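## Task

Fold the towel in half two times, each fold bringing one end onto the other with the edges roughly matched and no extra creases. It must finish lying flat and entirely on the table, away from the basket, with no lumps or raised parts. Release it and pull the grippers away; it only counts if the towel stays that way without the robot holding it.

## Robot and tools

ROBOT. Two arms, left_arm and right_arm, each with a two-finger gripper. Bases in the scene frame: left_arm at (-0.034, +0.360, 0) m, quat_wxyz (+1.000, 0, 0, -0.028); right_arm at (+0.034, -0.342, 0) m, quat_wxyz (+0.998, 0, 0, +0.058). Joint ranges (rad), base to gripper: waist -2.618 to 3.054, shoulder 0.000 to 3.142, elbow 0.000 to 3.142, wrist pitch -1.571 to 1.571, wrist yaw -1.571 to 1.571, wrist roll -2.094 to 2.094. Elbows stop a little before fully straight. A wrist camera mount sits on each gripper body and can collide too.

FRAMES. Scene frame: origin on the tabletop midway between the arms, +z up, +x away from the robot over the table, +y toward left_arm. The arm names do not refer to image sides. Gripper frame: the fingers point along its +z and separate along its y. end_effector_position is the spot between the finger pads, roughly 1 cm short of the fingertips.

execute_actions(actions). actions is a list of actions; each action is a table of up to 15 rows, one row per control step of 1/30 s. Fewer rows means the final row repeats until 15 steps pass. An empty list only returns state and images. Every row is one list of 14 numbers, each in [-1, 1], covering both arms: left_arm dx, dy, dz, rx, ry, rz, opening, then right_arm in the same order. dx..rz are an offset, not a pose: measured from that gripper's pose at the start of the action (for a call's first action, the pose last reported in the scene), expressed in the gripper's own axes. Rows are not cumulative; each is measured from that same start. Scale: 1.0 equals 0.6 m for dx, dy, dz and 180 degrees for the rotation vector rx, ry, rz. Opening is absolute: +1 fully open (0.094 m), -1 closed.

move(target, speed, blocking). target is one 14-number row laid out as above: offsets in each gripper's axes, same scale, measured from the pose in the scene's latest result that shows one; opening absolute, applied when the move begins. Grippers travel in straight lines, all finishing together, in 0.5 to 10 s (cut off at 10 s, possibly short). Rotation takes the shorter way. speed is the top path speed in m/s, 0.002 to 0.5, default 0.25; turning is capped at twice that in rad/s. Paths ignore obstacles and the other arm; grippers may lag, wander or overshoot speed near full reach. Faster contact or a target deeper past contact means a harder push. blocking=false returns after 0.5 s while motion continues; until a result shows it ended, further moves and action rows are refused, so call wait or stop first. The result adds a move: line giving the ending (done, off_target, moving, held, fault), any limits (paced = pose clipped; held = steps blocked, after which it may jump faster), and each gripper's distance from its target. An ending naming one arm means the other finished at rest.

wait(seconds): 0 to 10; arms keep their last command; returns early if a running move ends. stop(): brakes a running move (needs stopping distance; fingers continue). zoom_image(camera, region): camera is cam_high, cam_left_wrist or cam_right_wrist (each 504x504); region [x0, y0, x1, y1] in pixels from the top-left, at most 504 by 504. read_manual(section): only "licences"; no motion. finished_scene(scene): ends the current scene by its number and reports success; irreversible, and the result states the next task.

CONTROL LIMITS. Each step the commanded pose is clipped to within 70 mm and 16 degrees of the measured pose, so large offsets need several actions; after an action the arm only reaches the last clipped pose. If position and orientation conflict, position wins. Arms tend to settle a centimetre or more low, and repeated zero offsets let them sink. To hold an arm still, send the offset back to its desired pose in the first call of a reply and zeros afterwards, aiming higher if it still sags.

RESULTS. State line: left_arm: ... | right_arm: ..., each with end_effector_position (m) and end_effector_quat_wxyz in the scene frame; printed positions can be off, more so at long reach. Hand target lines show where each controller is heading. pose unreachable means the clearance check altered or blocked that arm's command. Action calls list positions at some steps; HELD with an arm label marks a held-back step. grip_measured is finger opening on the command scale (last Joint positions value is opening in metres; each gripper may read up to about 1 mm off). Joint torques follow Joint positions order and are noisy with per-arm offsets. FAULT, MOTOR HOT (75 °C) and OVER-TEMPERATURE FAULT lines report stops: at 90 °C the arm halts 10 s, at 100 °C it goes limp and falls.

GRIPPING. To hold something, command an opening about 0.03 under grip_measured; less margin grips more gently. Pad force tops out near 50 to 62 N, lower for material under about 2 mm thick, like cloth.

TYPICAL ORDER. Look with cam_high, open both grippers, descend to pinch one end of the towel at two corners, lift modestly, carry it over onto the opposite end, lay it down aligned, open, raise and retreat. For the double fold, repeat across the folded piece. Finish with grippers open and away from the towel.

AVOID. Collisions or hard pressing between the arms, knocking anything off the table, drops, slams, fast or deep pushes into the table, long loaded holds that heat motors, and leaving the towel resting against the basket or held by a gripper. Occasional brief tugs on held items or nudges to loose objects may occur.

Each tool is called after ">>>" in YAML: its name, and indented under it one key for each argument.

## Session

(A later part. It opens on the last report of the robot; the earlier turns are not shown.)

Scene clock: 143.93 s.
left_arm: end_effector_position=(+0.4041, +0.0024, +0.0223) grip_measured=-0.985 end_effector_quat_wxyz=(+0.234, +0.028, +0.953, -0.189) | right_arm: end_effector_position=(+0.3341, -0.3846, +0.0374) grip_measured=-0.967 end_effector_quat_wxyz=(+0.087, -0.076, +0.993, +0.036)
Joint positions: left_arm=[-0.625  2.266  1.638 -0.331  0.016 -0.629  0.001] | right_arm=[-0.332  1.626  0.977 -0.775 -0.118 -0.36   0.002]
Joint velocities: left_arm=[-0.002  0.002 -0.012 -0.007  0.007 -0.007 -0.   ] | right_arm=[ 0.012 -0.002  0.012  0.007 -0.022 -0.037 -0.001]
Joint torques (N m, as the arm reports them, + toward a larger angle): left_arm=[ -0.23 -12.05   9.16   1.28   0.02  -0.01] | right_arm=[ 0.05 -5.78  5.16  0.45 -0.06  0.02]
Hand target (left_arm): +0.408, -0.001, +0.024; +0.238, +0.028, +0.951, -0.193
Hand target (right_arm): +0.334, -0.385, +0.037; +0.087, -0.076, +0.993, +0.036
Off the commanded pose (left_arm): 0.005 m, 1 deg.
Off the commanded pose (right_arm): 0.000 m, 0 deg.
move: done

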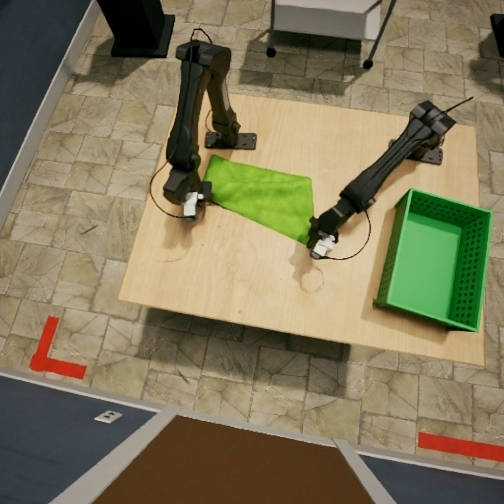

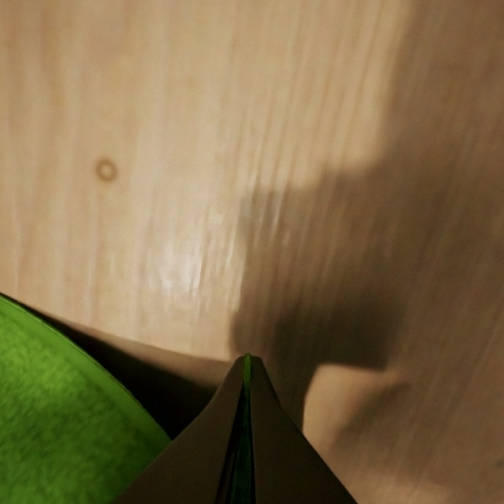

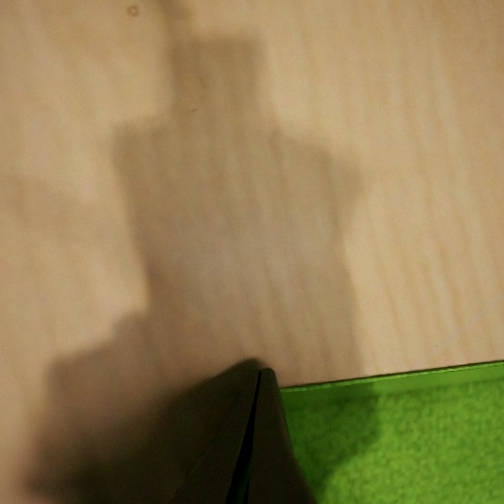

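>>> move:
  target: [0.02,0,-0.05,0,0,0,0.2, 0,0,0,0,0,0,-1]
  speed: 0.1

>>> move:
  target: [0.03,0,0.035,-0.05,0,0,0.2, 0,0,0,0,0,0,-1]
  speed: 0.08

>>> move:
  target: [0,0,0.03,0,0,0,-1, 0,0,0,0,0,0,-1]

Scene clock: 152.33 s.
left_arm: end_effector_position=(+0.3861, +0.0146, +0.0351) grip_measured=+0.197 end_effector_quat_wxyz=(+0.231, +0.027, +0.953, -0.192) | right_arm: end_effector_position=(+0.3341, -0.3846, +0.0374) grip_measured=-0.967 end_effector_quat_wxyz=(+0.087, -0.076, +0.993, +0.036)
Joint positions: left_arm=[-0.627  2.169  1.531 -0.322  0.021 -0.634  0.056] | right_arm=[-0.332  1.626  0.977 -0.775 -0.118 -0.36   0.002]
Joint velocities: left_arm=[-0.022  0.012 -0.002  0.051 -0.051 -0.007  0.001] | right_arm=[-0.002 -0.002  0.002  0.037  0.081 -0.022 -0.001]
Joint torques (N m, as the arm reports them, + toward a larger angle): left_arm=[ -0.97 -13.74   6.55   1.18  -0.06  -0.07] | right_arm=[ 0.01 -5.75  5.19  0.43 -0.06  0.04]
Hand target (left_arm): +0.381, +0.014, +0.041; +0.234, +0.028, +0.953, -0.190
Hand target (right_arm): +0.334, -0.385, +0.037; +0.087, -0.076, +0.993, +0.036
Off the commanded pose (left_arm): 0.009 m, 0 deg.
Off the commanded pose (right_arm): 0.000 m, 0 deg.
move: done

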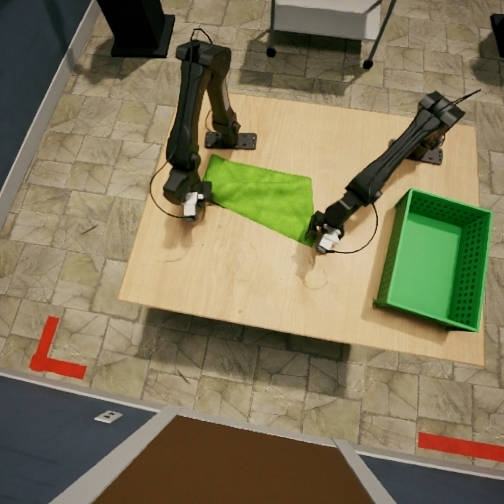

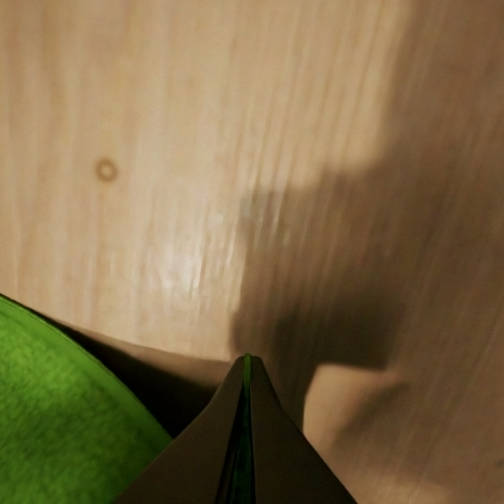

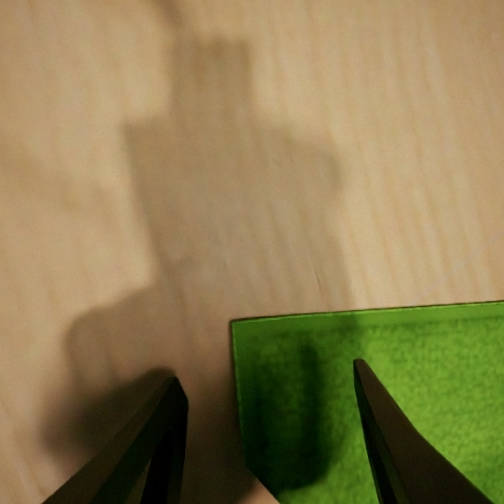

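Scene clock: 153.63 s.
left_arm: end_effector_position=(+0.3867, +0.0060, +0.0259) grip_measured=+0.197 end_effector_quat_wxyz=(+0.253, +0.008, +0.958, -0.132) | right_arm: end_effector_position=(+0.3341, -0.3846, +0.0374) grip_measured=-0.967 end_effector_quat_wxyz=(+0.087, -0.076, +0.993, +0.036)
Joint positions: left_arm=[-0.69   2.233  1.619 -0.393 -0.14  -0.689  0.056] | right_arm=[-0.332  1.626  0.977 -0.775 -0.118 -0.36   0.002]
Joint velocities: left_arm=[ 0.027 -0.002  0.002 -0.022 -0.066 -0.066 -0.   ] | right_arm=[-0.007 -0.002 -0.002 -0.066 -0.022  0.022  0.   ]
Joint torques (N m, as the arm reports them, + toward a larger angle): left_arm=[ -0.79 -10.14   9.26   0.85  -0.09  -0.09] | right_arm=[ 0.05 -5.67  5.15  0.44 -0.04  0.01]
Hand target (left_arm): +0.379, +0.006, +0.011; +0.235, +0.009, +0.965, -0.116
Hand target (right_arm): +0.334, -0.385, +0.037; +0.087, -0.076, +0.993, +0.036
Off the commanded pose (left_arm): 0.018 m, 3 deg.
Off the commanded pose (right_arm): 0.000 m, 0 deg.
move: off_target (left_arm)

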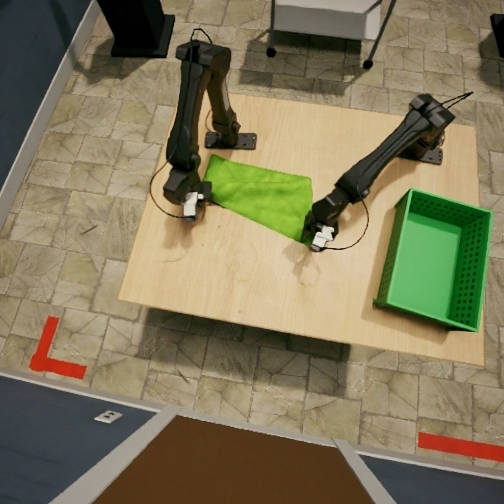

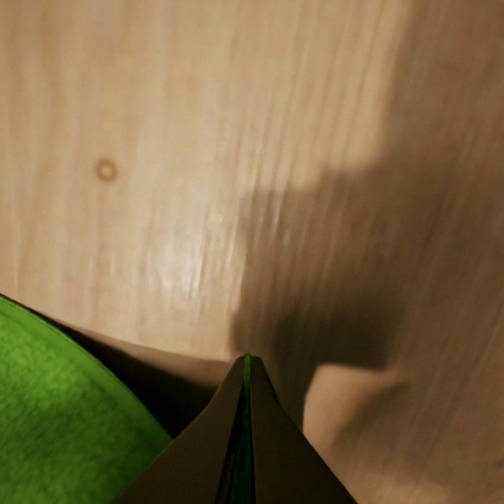

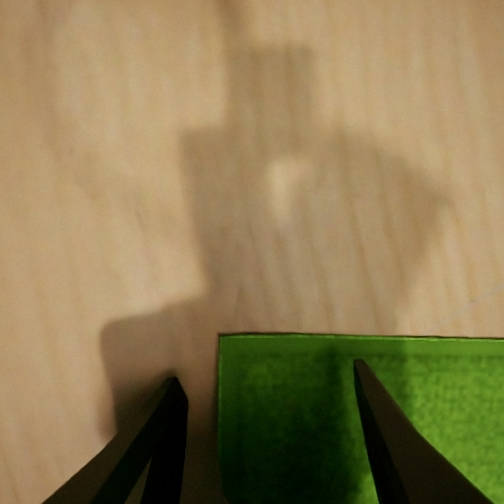

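Scene clock: 154.37 s.
left_arm: end_effector_position=(+0.3917, +0.0011, +0.0196) grip_measured=-0.976 end_effector_quat_wxyz=(+0.256, +0.008, +0.957, -0.136) | right_arm: end_effector_position=(+0.3341, -0.3846, +0.0374) grip_measured=-0.967 end_effector_quat_wxyz=(+0.087, -0.076, +0.993, +0.036)
Joint positions: left_arm=[-0.69   2.262  1.635 -0.369 -0.138 -0.689  0.001] | right_arm=[-0.332  1.626  0.977 -0.775 -0.118 -0.36   0.002]
Joint velocities: left_arm=[ 0.007 -0.012 -0.017  0.066  0.022 -0.051  0.   ] | right_arm=[-0.012 -0.017  0.007 -0.007  0.037 -0.022 -0.001]
Joint torques (N m, as the arm reports them, + toward a larger angle): left_arm=[  0.26 -10.44   9.5    1.2   -0.01   0.01] | right_arm=[ 0.14 -5.68  5.27  0.45 -0.06  0.04]
Hand target (left_arm): +0.395, +0.001, +0.011; +0.253, +0.008, +0.958, -0.132
Hand target (right_arm): +0.334, -0.385, +0.037; +0.087, -0.076, +0.993, +0.036
Off the commanded pose (left_arm): 0.010 m, 1 deg.
Off the commanded pose (right_arm): 0.000 m, 0 deg.
move: done

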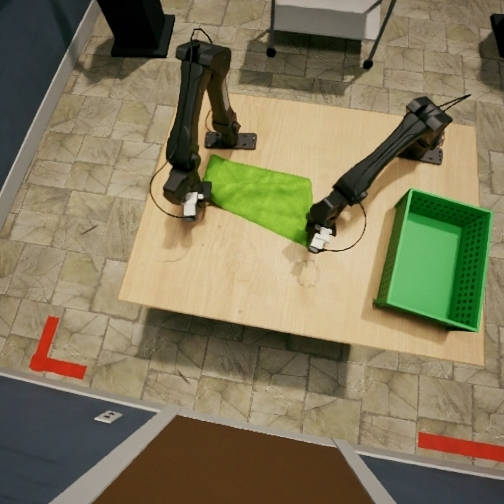

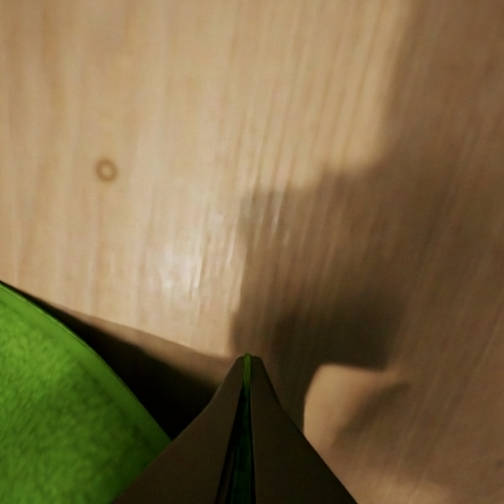

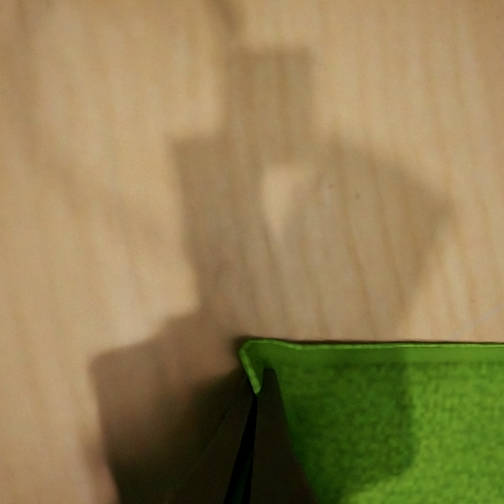

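>>> move:
  target: [0.26,-0.062,-0.655,0.08,0.15,0,-1, -0.35,0.725,-0.303,-0.2,-0.2,0,-1]
  speed: 0.15

Scene clock: 178.83 s.
left_arm: end_effector_position=(+0.0699, +0.0662, +0.2648) grip_measured=-0.976 end_effector_quat_wxyz=(+0.022, +0.068, +0.969, -0.235) | right_arm: end_effector_position=(+0.4342, +0.0540, +0.2755) grip_measured=-0.967 end_effector_quat_wxyz=(+0.345, -0.082, +0.861, +0.364)
Joint positions: left_arm=[-1.072  1.408  1.608 -1.331  0.187 -1.031  0.001] | right_arm=[ 0.613  1.871  1.745 -0.401 -0.153  0.628  0.002]
Joint velocities: left_arm=[ 0.012 -0.017  0.002 -0.066 -0.007 -0.066  0.   ] | right_arm=[ 0.012 -0.002  0.007 -0.037 -0.037 -0.022 -0.001]
Joint torques (N m, as the arm reports them, + toward a larger angle): left_arm=[-0.9  -5.85  9.71  0.87  0.16 -0.02] | right_arm=[ 0.43 -7.99  8.86  1.6   0.06  0.05]
Hand target (left_arm): +0.065, +0.068, +0.277; +0.025, +0.072, +0.966, -0.249
Hand target (right_arm): +0.438, +0.059, +0.282; +0.354, -0.081, +0.857, +0.366
Off the commanded pose (left_arm): 0.018 m, 2 deg.
Off the commanded pose (right_arm): 0.008 m, 2 deg.
move: off_target (left_arm)

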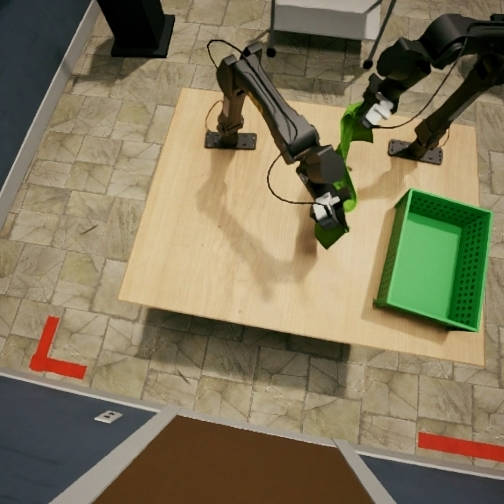

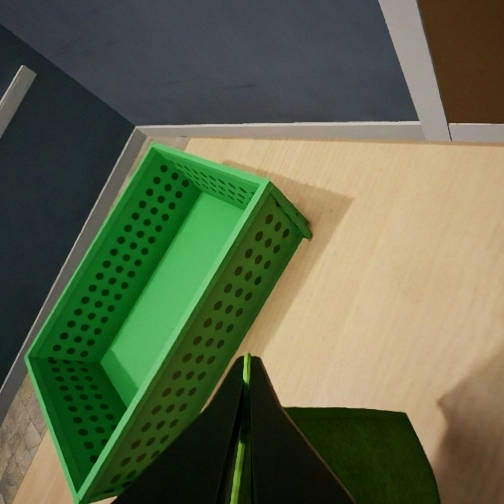

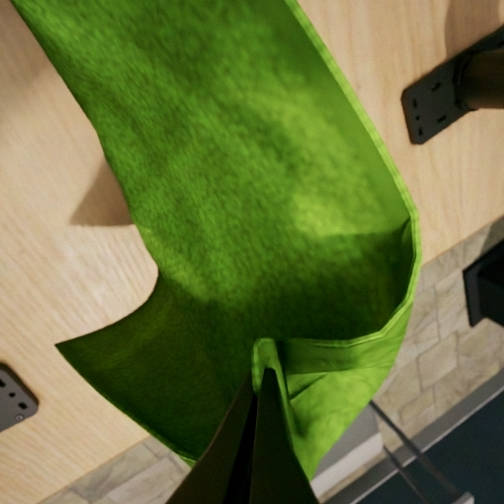

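>>> move:
  target: [0.008,-0.218,0.55,0,0,0,-1, 0.2,-0.548,-0.072,0.18,0.1,0,-1]
  speed: 0.12

>>> move:
  target: [0,0,0,0,0,0,0.3, 0,0,0,0,0,0,0.3]

>>> move:
  target: [0,0.1,-0.4,0,0,0,0.3, 0.1,-0.25,-0.25,0,0,0,0.3]

Scene clock: 195.70 s.
left_arm: end_effector_position=(+0.0479, -0.1942, +0.0278) grip_measured=-0.976 end_effector_quat_wxyz=(+0.015, +0.066, +0.972, -0.225) | right_arm: end_effector_position=(+0.4535, -0.1953, +0.0442) grip_measured=-0.967 end_effector_quat_wxyz=(+0.227, -0.040, +0.968, +0.099)
Joint positions: left_arm=[-1.347  2.354  1.896 -0.664  0.073 -1.285  0.001] | right_arm=[ 0.188  1.871  1.186 -0.389 -0.071  0.239  0.002]
Joint velocities: left_arm=[-0.002  0.007 -0.012 -0.007 -0.022 -0.022  0.001] | right_arm=[-0.007  0.002  0.007 -0.007 -0.022  0.051  0.001]
Joint torques (N m, as the arm reports them, + toward a larger angle): left_arm=[ -0.82 -13.05  10.48   1.03  -0.07  -0.03] | right_arm=[-0.53 -7.14  4.33  1.08  0.11  0.03]
Hand target (left_arm): +0.046, -0.203, +0.036; +0.023, +0.068, +0.969, -0.237
Hand target (right_arm): +0.451, -0.202, +0.033; +0.220, -0.038, +0.971, +0.089
Off the commanded pose (left_arm): 0.007 m, 1 deg.
Off the commanded pose (right_arm): 0.014 m, 1 deg.
move: off_target (right_arm)

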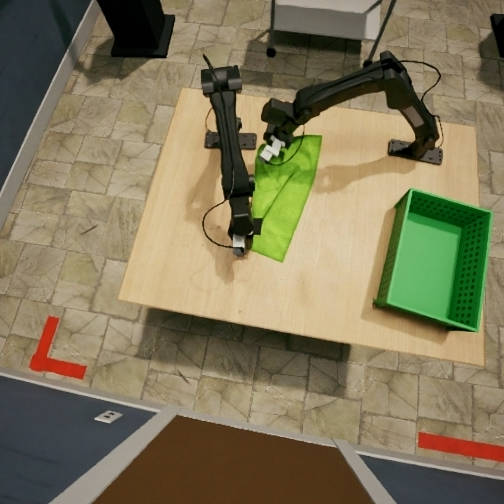

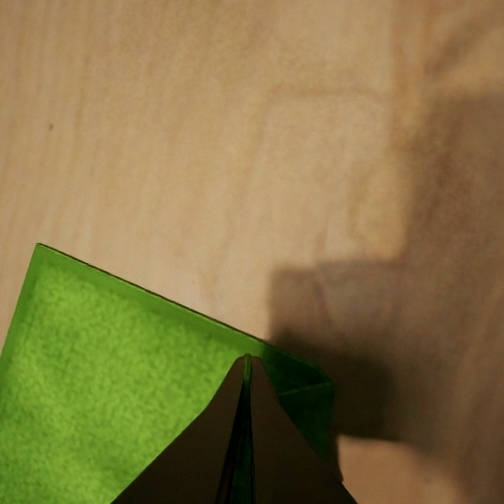

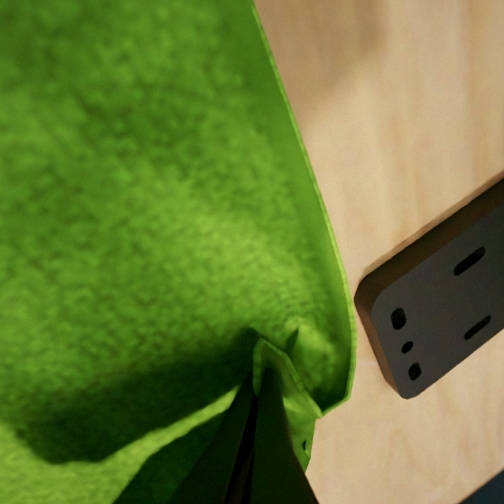

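Scene clock: 196.20 s.
left_arm: end_effector_position=(+0.0476, -0.2001, +0.0335) grip_measured=+0.297 end_effector_quat_wxyz=(+0.015, +0.067, +0.969, -0.239) | right_arm: end_effector_position=(+0.4536, -0.1953, +0.0443) grip_measured=+0.297 end_effector_quat_wxyz=(+0.228, -0.040, +0.968, +0.099)
Joint positions: left_arm=[-1.347  2.349  1.897 -0.641  0.08  -1.285  0.061] | right_arm=[ 0.188  1.871  1.186 -0.389 -0.071  0.239  0.061]
Joint velocities: left_arm=[ 0.007 -0.002  0.002 -0.095 -0.037  0.051  0.   ] | right_arm=[-0.007 -0.002 -0.017 -0.007 -0.066 -0.037  0.   ]
Joint torques (N m, as the arm reports them, + toward a larger angle): left_arm=[ -0.21 -13.06   7.74   0.82   0.02   0.02] | right_arm=[-0.02 -8.08  5.65  0.98 -0.04  0.03]
Hand target (left_arm): +0.048, -0.194, +0.028; +0.015, +0.066, +0.972, -0.225
Hand target (right_arm): +0.454, -0.195, +0.044; +0.228, -0.040, +0.968, +0.099
Off the commanded pose (left_arm): 0.008 m, 2 deg.
Off the commanded pose (right_arm): 0.000 m, 0 deg.
move: done

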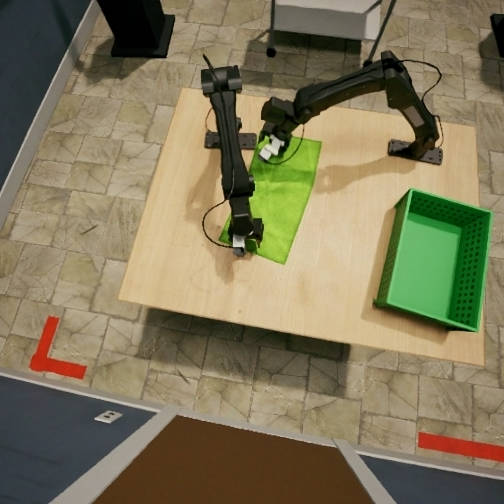

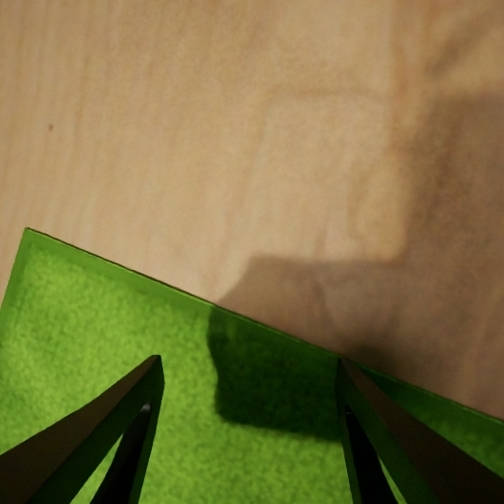

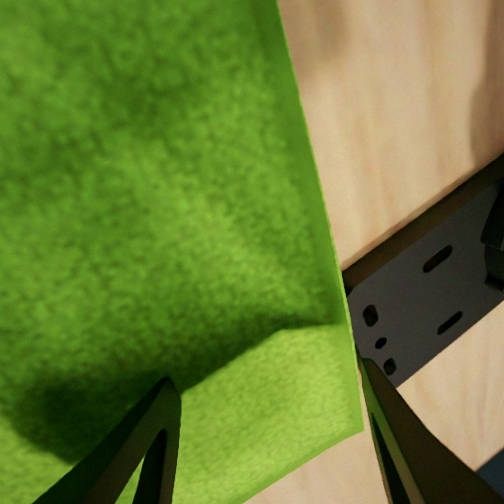

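Scene clock: 197.90 s.
left_arm: end_effector_position=(+0.0575, -0.0362, +0.2090) grip_measured=+0.297 end_effector_quat_wxyz=(+0.012, +0.063, +0.970, -0.236) | right_arm: end_effector_position=(+0.3549, -0.3768, +0.1138) grip_measured=+0.297 end_effector_quat_wxyz=(+0.216, -0.038, +0.971, +0.091)
Joint positions: left_arm=[-1.232  1.682  1.639 -1.069  0.135 -1.189  0.061] | right_arm=[-0.395  1.428  1.021 -0.794 -0.304 -0.3    0.061]
Joint velocities: left_arm=[ 0.002  0.007 -0.017  0.007 -0.022  0.007 -0.001] | right_arm=[-0.002  0.007  0.002 -0.007 -0.022  0.037 -0.001]
Joint torques (N m, as the arm reports them, + toward a larger angle): left_arm=[ 0.58 -8.14  9.4   0.89  0.12  0.14] | right_arm=[-0.47 -5.97  6.89  0.68 -0.31 -0.04]
Hand target (left_arm): +0.060, -0.034, +0.215; +0.015, +0.067, +0.969, -0.238
Hand target (right_arm): +0.355, -0.376, +0.124; +0.227, -0.042, +0.968, +0.094
Off the commanded pose (left_arm): 0.009 m, 1 deg.
Off the commanded pose (right_arm): 0.009 m, 2 deg.
move: done

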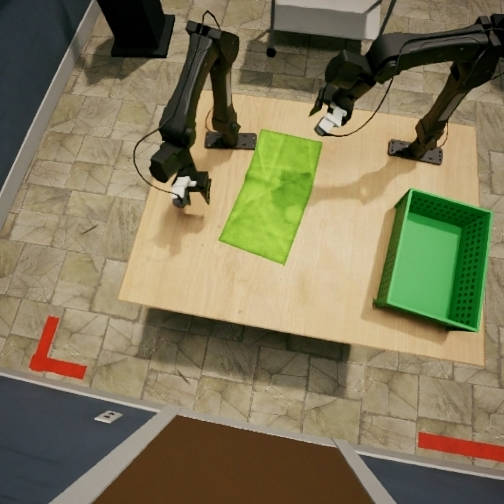

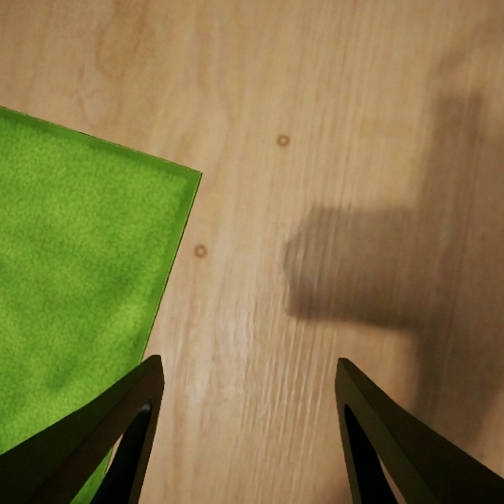

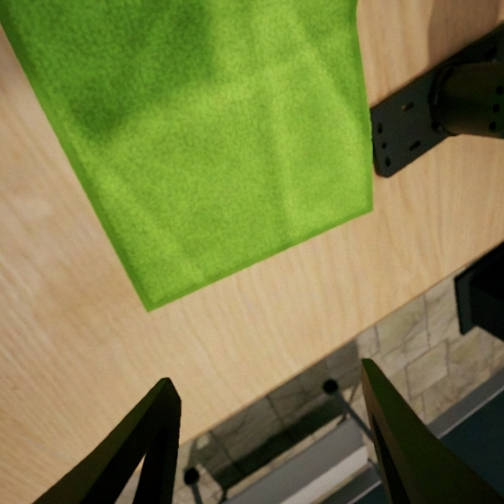

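>>> move:
  target: [0.065,0.173,0.185,0,0,0,0.2, -0.137,0.45,0.247,0.07,0,0,0.2]

Scene clock: 212.60 s.
left_arm: end_effector_position=(+0.0311, +0.0098, +0.0552) grip_measured=+0.203 end_effector_quat_wxyz=(+0.002, +0.061, +0.973, -0.224) | right_arm: end_effector_position=(+0.4525, -0.0773, +0.0604) grip_measured=+0.203 end_effector_quat_wxyz=(+0.216, -0.017, +0.976, -0.000)
Joint positions: left_arm=[-1.27   1.576  0.913 -0.473  0.129 -1.23   0.057] | right_arm=[ 0.535  2.136  1.681 -0.757  0.253  0.57   0.057]
Joint velocities: left_arm=[-0.022 -0.012 -0.012  0.051  0.022 -0.066 -0.   ] | right_arm=[ 0.017  0.017 -0.017  0.022 -0.022  0.007  0.001]
Joint torques (N m, as the arm reports them, + toward a larger angle): left_arm=[-0.92 -8.03  6.46  1.11 -0.06 -0.05] | right_arm=[-0.06 -9.07  8.03  0.64  0.29  0.06]
Hand target (left_arm): +0.030, +0.008, +0.061; +0.012, +0.064, +0.970, -0.236
Hand target (right_arm): +0.457, -0.078, +0.061; +0.219, -0.012, +0.976, -0.008
Off the commanded pose (left_arm): 0.006 m, 2 deg.
Off the commanded pose (right_arm): 0.008 m, 2 deg.
move: done

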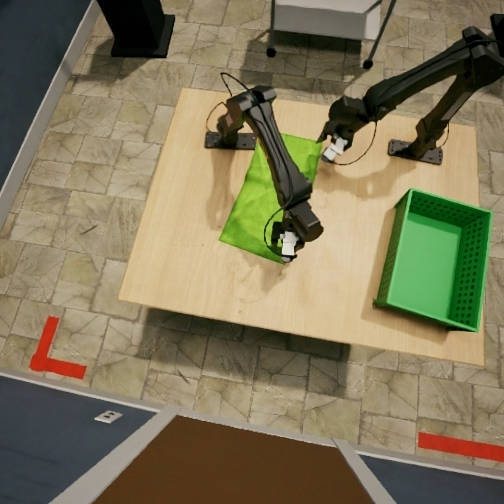

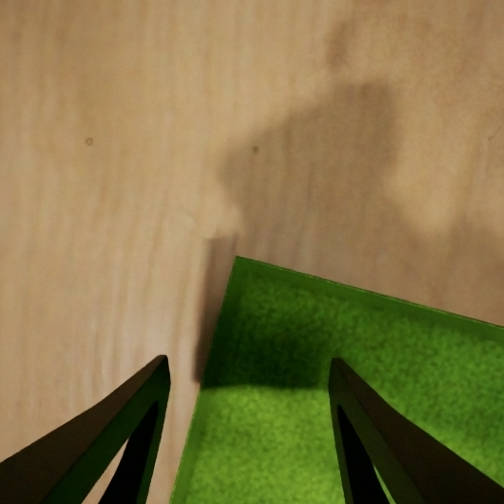

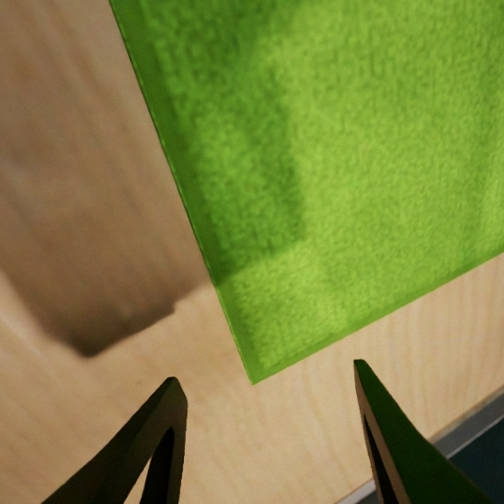

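>>> move:
  target: [-0.035,0.02,0.075,0,0,0,0.2, 0,0.015,0.085,0,0,0,0.2]
  speed: 0.08

Scene clock: 217.17 s.
left_arm: end_effector_position=(+0.0472, -0.0074, +0.0249) grip_measured=+0.202 end_effector_quat_wxyz=(-0.001, +0.060, +0.969, -0.238) | right_arm: end_effector_position=(+0.4661, -0.0670, +0.0218) grip_measured=+0.202 end_effector_quat_wxyz=(+0.219, -0.020, +0.976, +0.001)
Joint positions: left_arm=[-1.224  1.699  0.897 -0.314  0.163 -1.194  0.056] | right_arm=[ 0.535  2.237  1.685 -0.653  0.254  0.564  0.056]
Joint velocities: left_arm=[ 0.002  0.017 -0.017  0.007 -0.022  0.007  0.   ] | right_arm=[-0.002 -0.017 -0.012 -0.051  0.007 -0.007  0.001]
Joint torques (N m, as the arm reports them, + toward a larger angle): left_arm=[ 0.83 -4.66  5.33  1.15  0.    0.19] | right_arm=[-0.76 -8.65  7.5   0.81  0.08  0.  ]
Hand target (left_arm): +0.051, -0.002, +0.011; +0.001, +0.061, +0.973, -0.224
Hand target (right_arm): +0.473, -0.068, +0.014; +0.216, -0.018, +0.976, -0.000
Off the commanded pose (left_arm): 0.017 m, 2 deg.
Off the commanded pose (right_arm): 0.011 m, 0 deg.
move: off_target (left_arm, right_arm)

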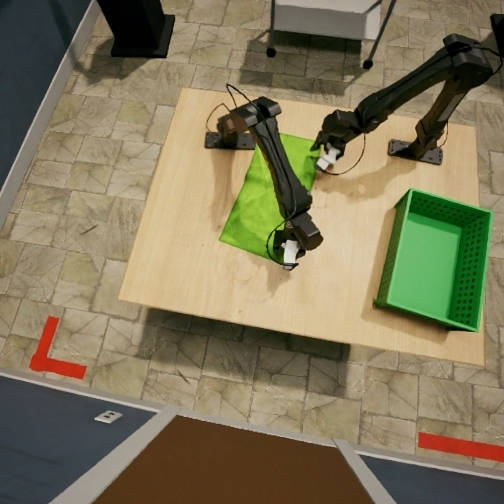

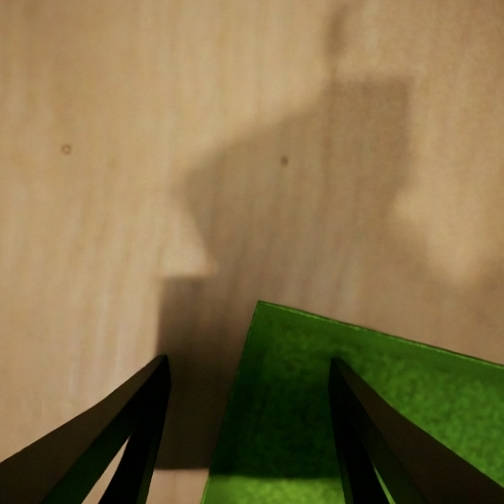

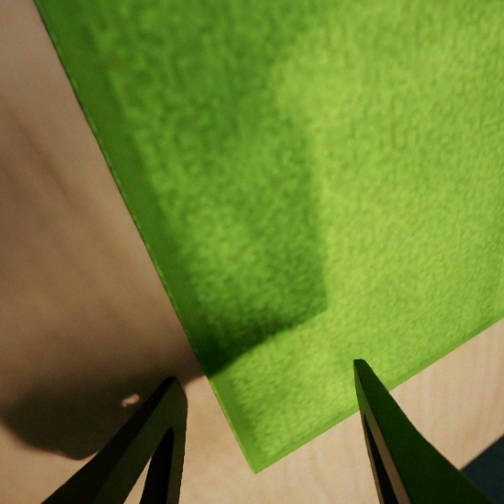

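>>> move:
  target: [0,0,0.01,0,0,0,0.2, 0,-0.025,0.0,0,0,0,0.2]
  speed: 0.05

>>> move:
  target: [0,0,0.035,0,0,0,-1, 0,0,0.015,0,0,0,-1]

Scene clock: 221.97 s.
left_arm: end_effector_position=(+0.0473, -0.0081, +0.0250) grip_measured=+0.202 end_effector_quat_wxyz=(-0.001, +0.060, +0.969, -0.239) | right_arm: end_effector_position=(+0.4691, -0.0732, +0.0218) grip_measured=+0.202 end_effector_quat_wxyz=(+0.223, -0.022, +0.975, +0.003)
Joint positions: left_arm=[-1.224  1.7    0.897 -0.311  0.163 -1.194  0.056] | right_arm=[ 0.52   2.223  1.657 -0.625  0.248  0.543  0.056]
Joint velocities: left_arm=[-0.027  0.002  0.002 -0.007  0.095 -0.022  0.001] | right_arm=[ 0.012  0.002 -0.002  0.022  0.022  0.022 -0.   ]
Joint torques (N m, as the arm reports them, + toward a larger angle): left_arm=[-0.4  -5.49  6.96  1.17  0.06 -0.04] | right_arm=[ -0.79 -12.09   3.75   0.82   0.09  -0.01]
Hand target (left_arm): +0.047, -0.010, +0.020; -0.001, +0.060, +0.969, -0.238
Hand target (right_arm): +0.467, -0.082, +0.022; +0.219, -0.020, +0.976, +0.000
Off the commanded pose (left_arm): 0.006 m, 0 deg.
Off the commanded pose (right_arm): 0.009 m, 1 deg.
move: done

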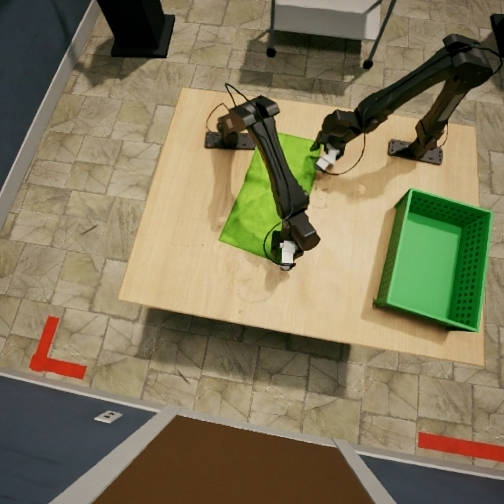

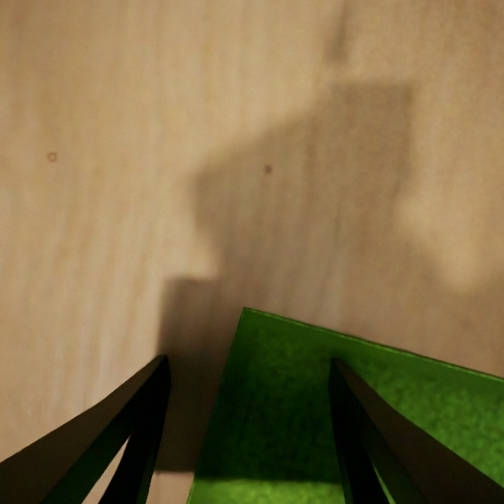

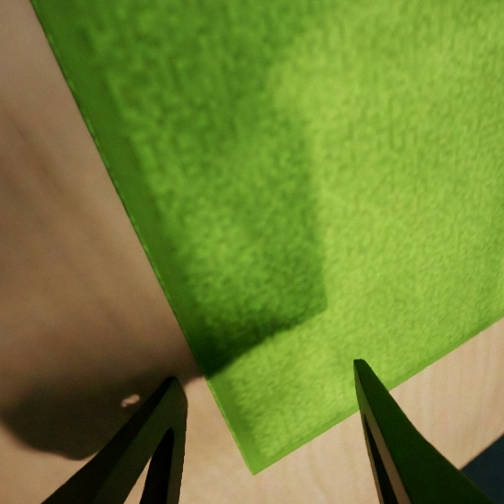

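Scene clock: 222.70 s.
left_arm: end_effector_position=(+0.0487, -0.0164, +0.0137) grip_measured=-0.990 end_effector_quat_wxyz=(-0.002, +0.058, +0.968, -0.245) | right_arm: end_effector_position=(+0.4712, -0.0717, +0.0229) grip_measured=-0.967 end_effector_quat_wxyz=(+0.228, -0.021, +0.973, +0.006)
Joint positions: left_arm=[-1.224  1.75   0.897 -0.25   0.167 -1.202  0.   ] | right_arm=[ 0.52   2.223  1.657 -0.613  0.248  0.543  0.002]
Joint velocities: left_arm=[ 0.012 -0.007  0.007  0.037 -0.022 -0.007  0.   ] | right_arm=[ 0.002  0.007  0.007 -0.007 -0.066 -0.022  0.002]
Joint torques (N m, as the arm reports them, + toward a larger angle): left_arm=[-0.92 -5.49  7.14  1.12  0.02 -0.02] | right_arm=[-0.27 -9.4   5.72  0.86  0.12 -0.03]
Hand target (left_arm): +0.046, -0.018, +0.007; -0.001, +0.060, +0.969, -0.239
Hand target (right_arm): +0.473, -0.073, +0.014; +0.223, -0.022, +0.975, +0.003
Off the commanded pose (left_arm): 0.008 m, 1 deg.
Off the commanded pose (right_arm): 0.009 m, 1 deg.
move: done

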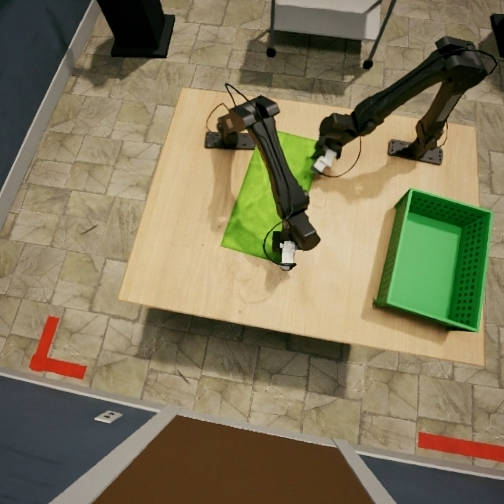

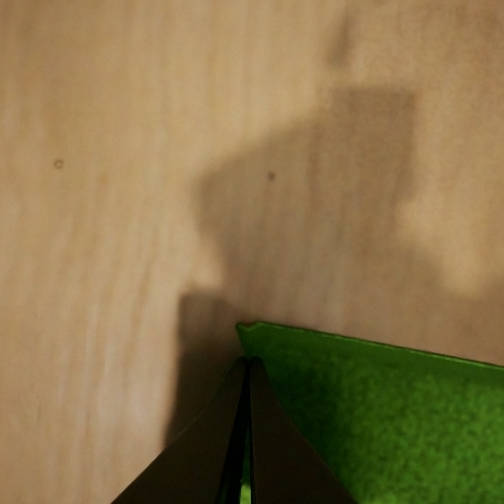

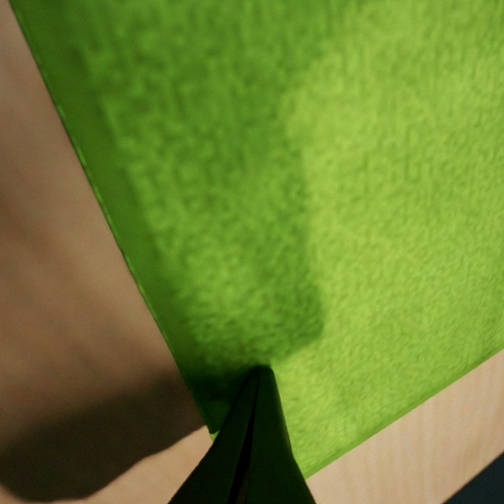

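>>> move:
  target: [0,-0.03,-0.06,-0.155,0,0,0.2, 0,0,0,0,0,0,-1]
  speed: 0.1

>>> move:
  target: [0,0,0.05,0,0,0,0.2, 0,0,0,0,0,0,-1]
  speed: 0.08

Scene clock: 232.00 s.
left_arm: end_effector_position=(+0.0487, -0.0121, +0.0532) grip_measured=+0.197 end_effector_quat_wxyz=(+0.006, +0.059, +0.998, -0.010) | right_arm: end_effector_position=(+0.4712, -0.0717, +0.0229) grip_measured=-0.967 end_effector_quat_wxyz=(+0.228, -0.021, +0.973, +0.006)
Joint positions: left_arm=[-1.302  2.001  1.533 -1.081 -0.006 -1.241  0.056] | right_arm=[ 0.52   2.223  1.657 -0.613  0.248  0.543  0.002]
Joint velocities: left_arm=[ 0.002  0.012 -0.017 -0.037 -0.007 -0.007 -0.001] | right_arm=[ 0.002  0.007  0.017  0.051 -0.051 -0.007  0.001]
Joint torques (N m, as the arm reports them, + toward a larger angle): left_arm=[-0.94 -9.    9.59  0.12 -0.13 -0.08] | right_arm=[  0.09 -10.87   5.65   0.83   0.13   0.02]
Hand target (left_arm): +0.049, -0.015, +0.056; +0.014, +0.060, +0.998, -0.005
Hand target (right_arm): +0.471, -0.072, +0.023; +0.228, -0.021, +0.973, +0.006
Off the commanded pose (left_arm): 0.003 m, 1 deg.
Off the commanded pose (right_arm): 0.000 m, 0 deg.
move: done

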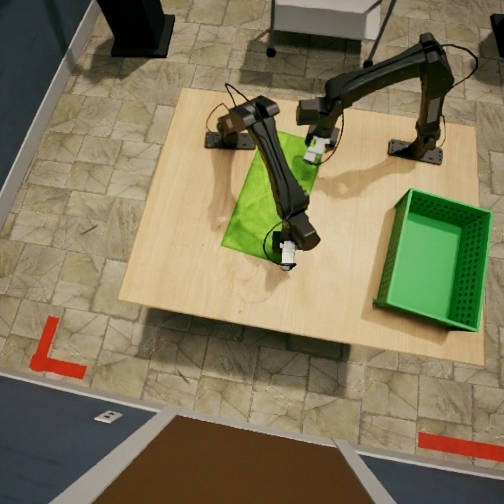

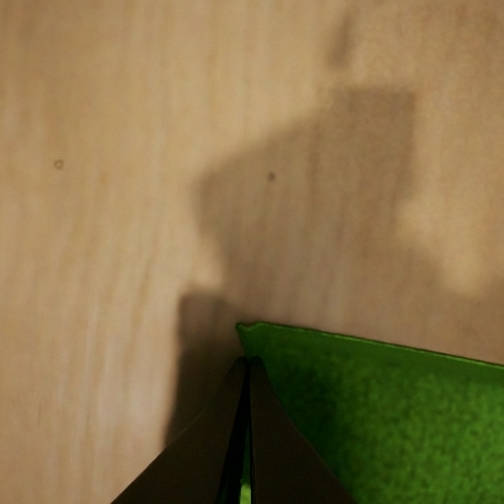

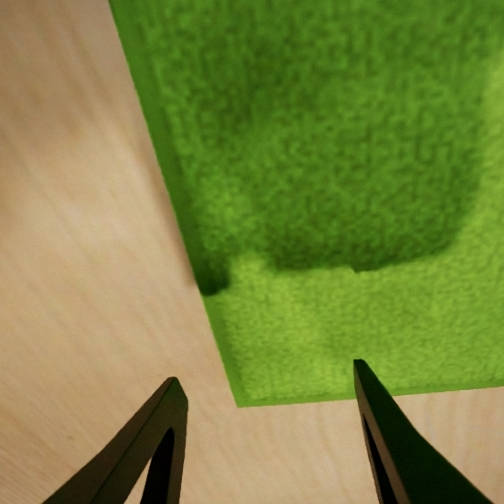

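Scene clock: 232.93 s.
left_arm: end_effector_position=(+0.0483, -0.0127, +0.0276) grip_measured=+0.197 end_effector_quat_wxyz=(+0.004, +0.059, +0.998, -0.009) | right_arm: end_effector_position=(+0.4712, -0.0717, +0.0229) grip_measured=-0.967 end_effector_quat_wxyz=(+0.228, -0.021, +0.973, +0.006)
Joint positions: left_arm=[-1.302  2.031  1.471 -0.991 -0.003 -1.241  0.056] | right_arm=[ 0.52   2.223  1.657 -0.613  0.248  0.543  0.002]
Joint velocities: left_arm=[ 0.017  0.012  0.002 -0.007  0.022 -0.037 -0.001] | right_arm=[-0.017 -0.007  0.002 -0.007 -0.037 -0.022 -0.001]
Joint torques (N m, as the arm reports them, + toward a larger angle): left_arm=[-0.11 -9.59  5.82  0.38 -0.03 -0.04] | right_arm=[  0.08 -10.78   5.72   0.84   0.11   0.02]
Hand target (left_arm): +0.049, -0.013, +0.023; +0.006, +0.059, +0.998, -0.010
Hand target (right_arm): +0.471, -0.072, +0.023; +0.228, -0.021, +0.973, +0.006
Off the commanded pose (left_arm): 0.004 m, 0 deg.
Off the commanded pose (right_arm): 0.000 m, 0 deg.
move: done

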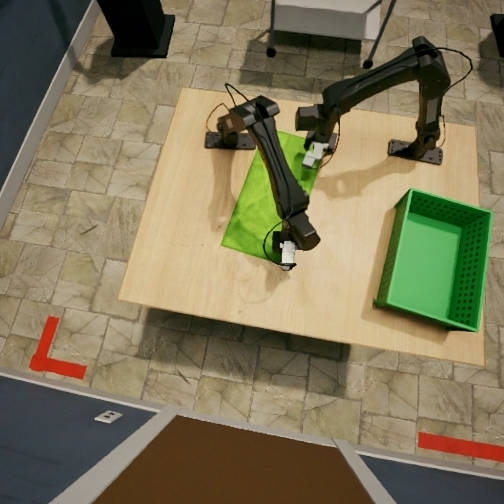

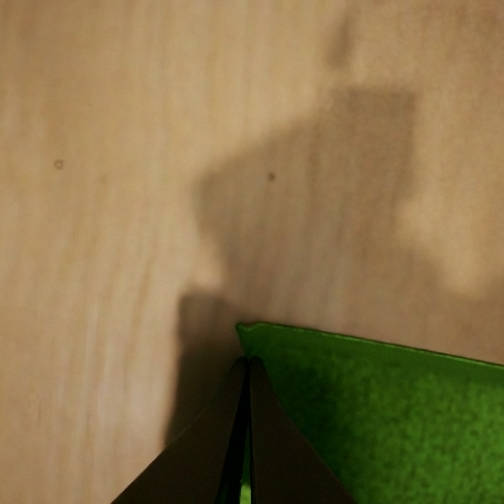

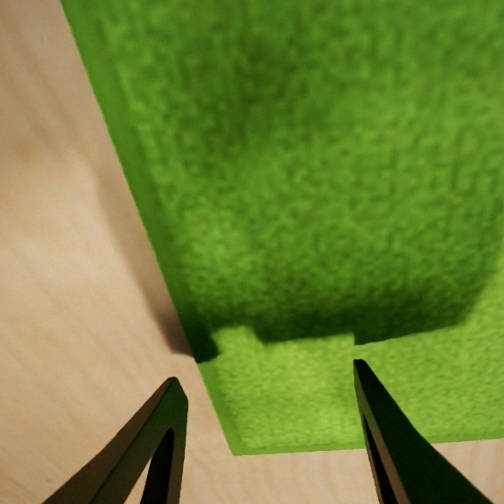

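>>> move:
  target: [0.01,0.008,0.04,0,0,0,0.2, 0,0,0,0,0,0,-1]
  speed: 0.05

>>> move:
  target: [0,0,0.01,0,0,0,-1, 0,0,0,0,0,0,-1]

Scene clock: 237.73 s.
left_arm: end_effector_position=(+0.0462, -0.0067, +0.0138) grip_measured=+0.197 end_effector_quat_wxyz=(+0.001, +0.058, +0.998, -0.007) | right_arm: end_effector_position=(+0.4712, -0.0717, +0.0229) grip_measured=-0.967 end_effector_quat_wxyz=(+0.228, -0.021, +0.973, +0.006)
Joint positions: left_arm=[-1.302  2.031  1.413 -0.939  0.002 -1.243  0.056] | right_arm=[ 0.52   2.223  1.657 -0.613  0.248  0.543  0.002]
Joint velocities: left_arm=[-0.017  0.017 -0.012 -0.051 -0.037  0.037  0.001] | right_arm=[-0.017  0.012  0.012  0.007  0.022 -0.007 -0.001]
Joint torques (N m, as the arm reports them, + toward a larger angle): left_arm=[-1.04 -9.03  4.23  0.66 -0.01 -0.05] | right_arm=[ -0.03 -10.76   5.72   0.82   0.14   0.03]
Hand target (left_arm): +0.043, -0.008, +0.004; +0.004, +0.059, +0.998, -0.009
Hand target (right_arm): +0.471, -0.072, +0.023; +0.228, -0.021, +0.973, +0.006
Off the commanded pose (left_arm): 0.011 m, 0 deg.
Off the commanded pose (right_arm): 0.000 m, 0 deg.
move: off_target (left_arm)

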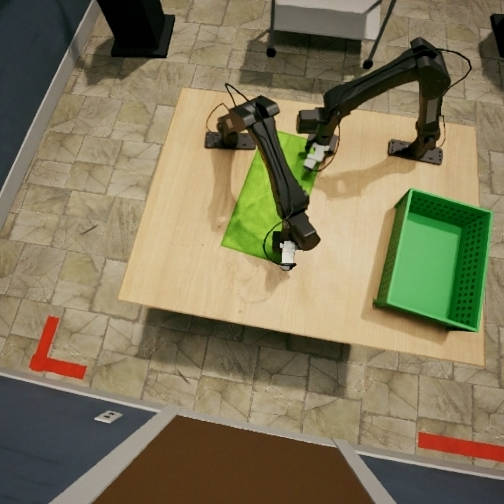

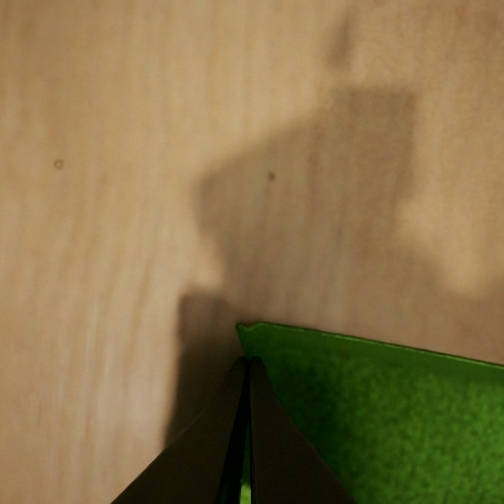

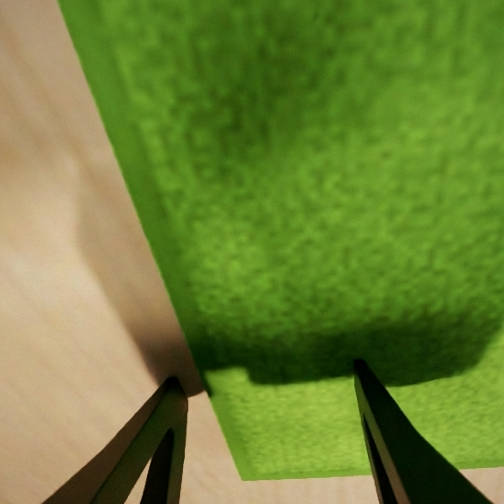

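Scene clock: 238.43 s.
left_arm: end_effector_position=(+0.0456, -0.0115, +0.0140) grip_measured=-0.966 end_effector_quat_wxyz=(-0.001, +0.058, +0.998, -0.017) | right_arm: end_effector_position=(+0.4712, -0.0717, +0.0229) grip_measured=-0.967 end_effector_quat_wxyz=(+0.228, -0.021, +0.973, +0.006)
Joint positions: left_arm=[-1.302  2.031  1.413 -0.92   0.011 -1.243  0.002] | right_arm=[ 0.52   2.223  1.657 -0.613  0.248  0.543  0.002]
Joint velocities: left_arm=[-0.002 -0.002 -0.002  0.007  0.022 -0.037 -0.001] | right_arm=[-0.017 -0.007 -0.002 -0.081  0.037 -0.051 -0.   ]
Joint torques (N m, as the arm reports them, + toward a larger angle): left_arm=[-0.02 -9.18  5.65  0.33 -0.05 -0.03] | right_arm=[  0.07 -10.77   5.82   0.81   0.15   0.03]
Hand target (left_arm): +0.046, -0.007, +0.008; +0.001, +0.058, +0.998, -0.007
Hand target (right_arm): +0.471, -0.072, +0.023; +0.228, -0.021, +0.973, +0.006
Off the commanded pose (left_arm): 0.008 m, 1 deg.
Off the commanded pose (right_arm): 0.000 m, 0 deg.
move: done

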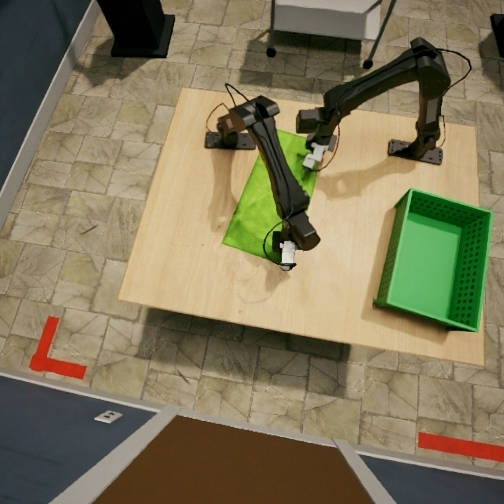

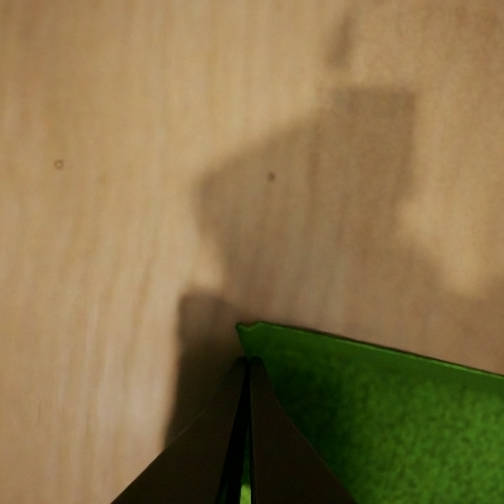

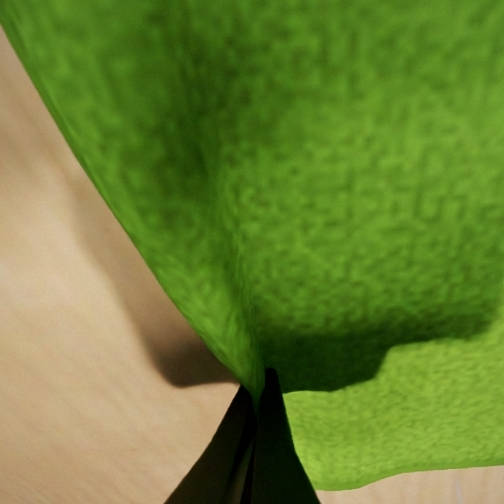

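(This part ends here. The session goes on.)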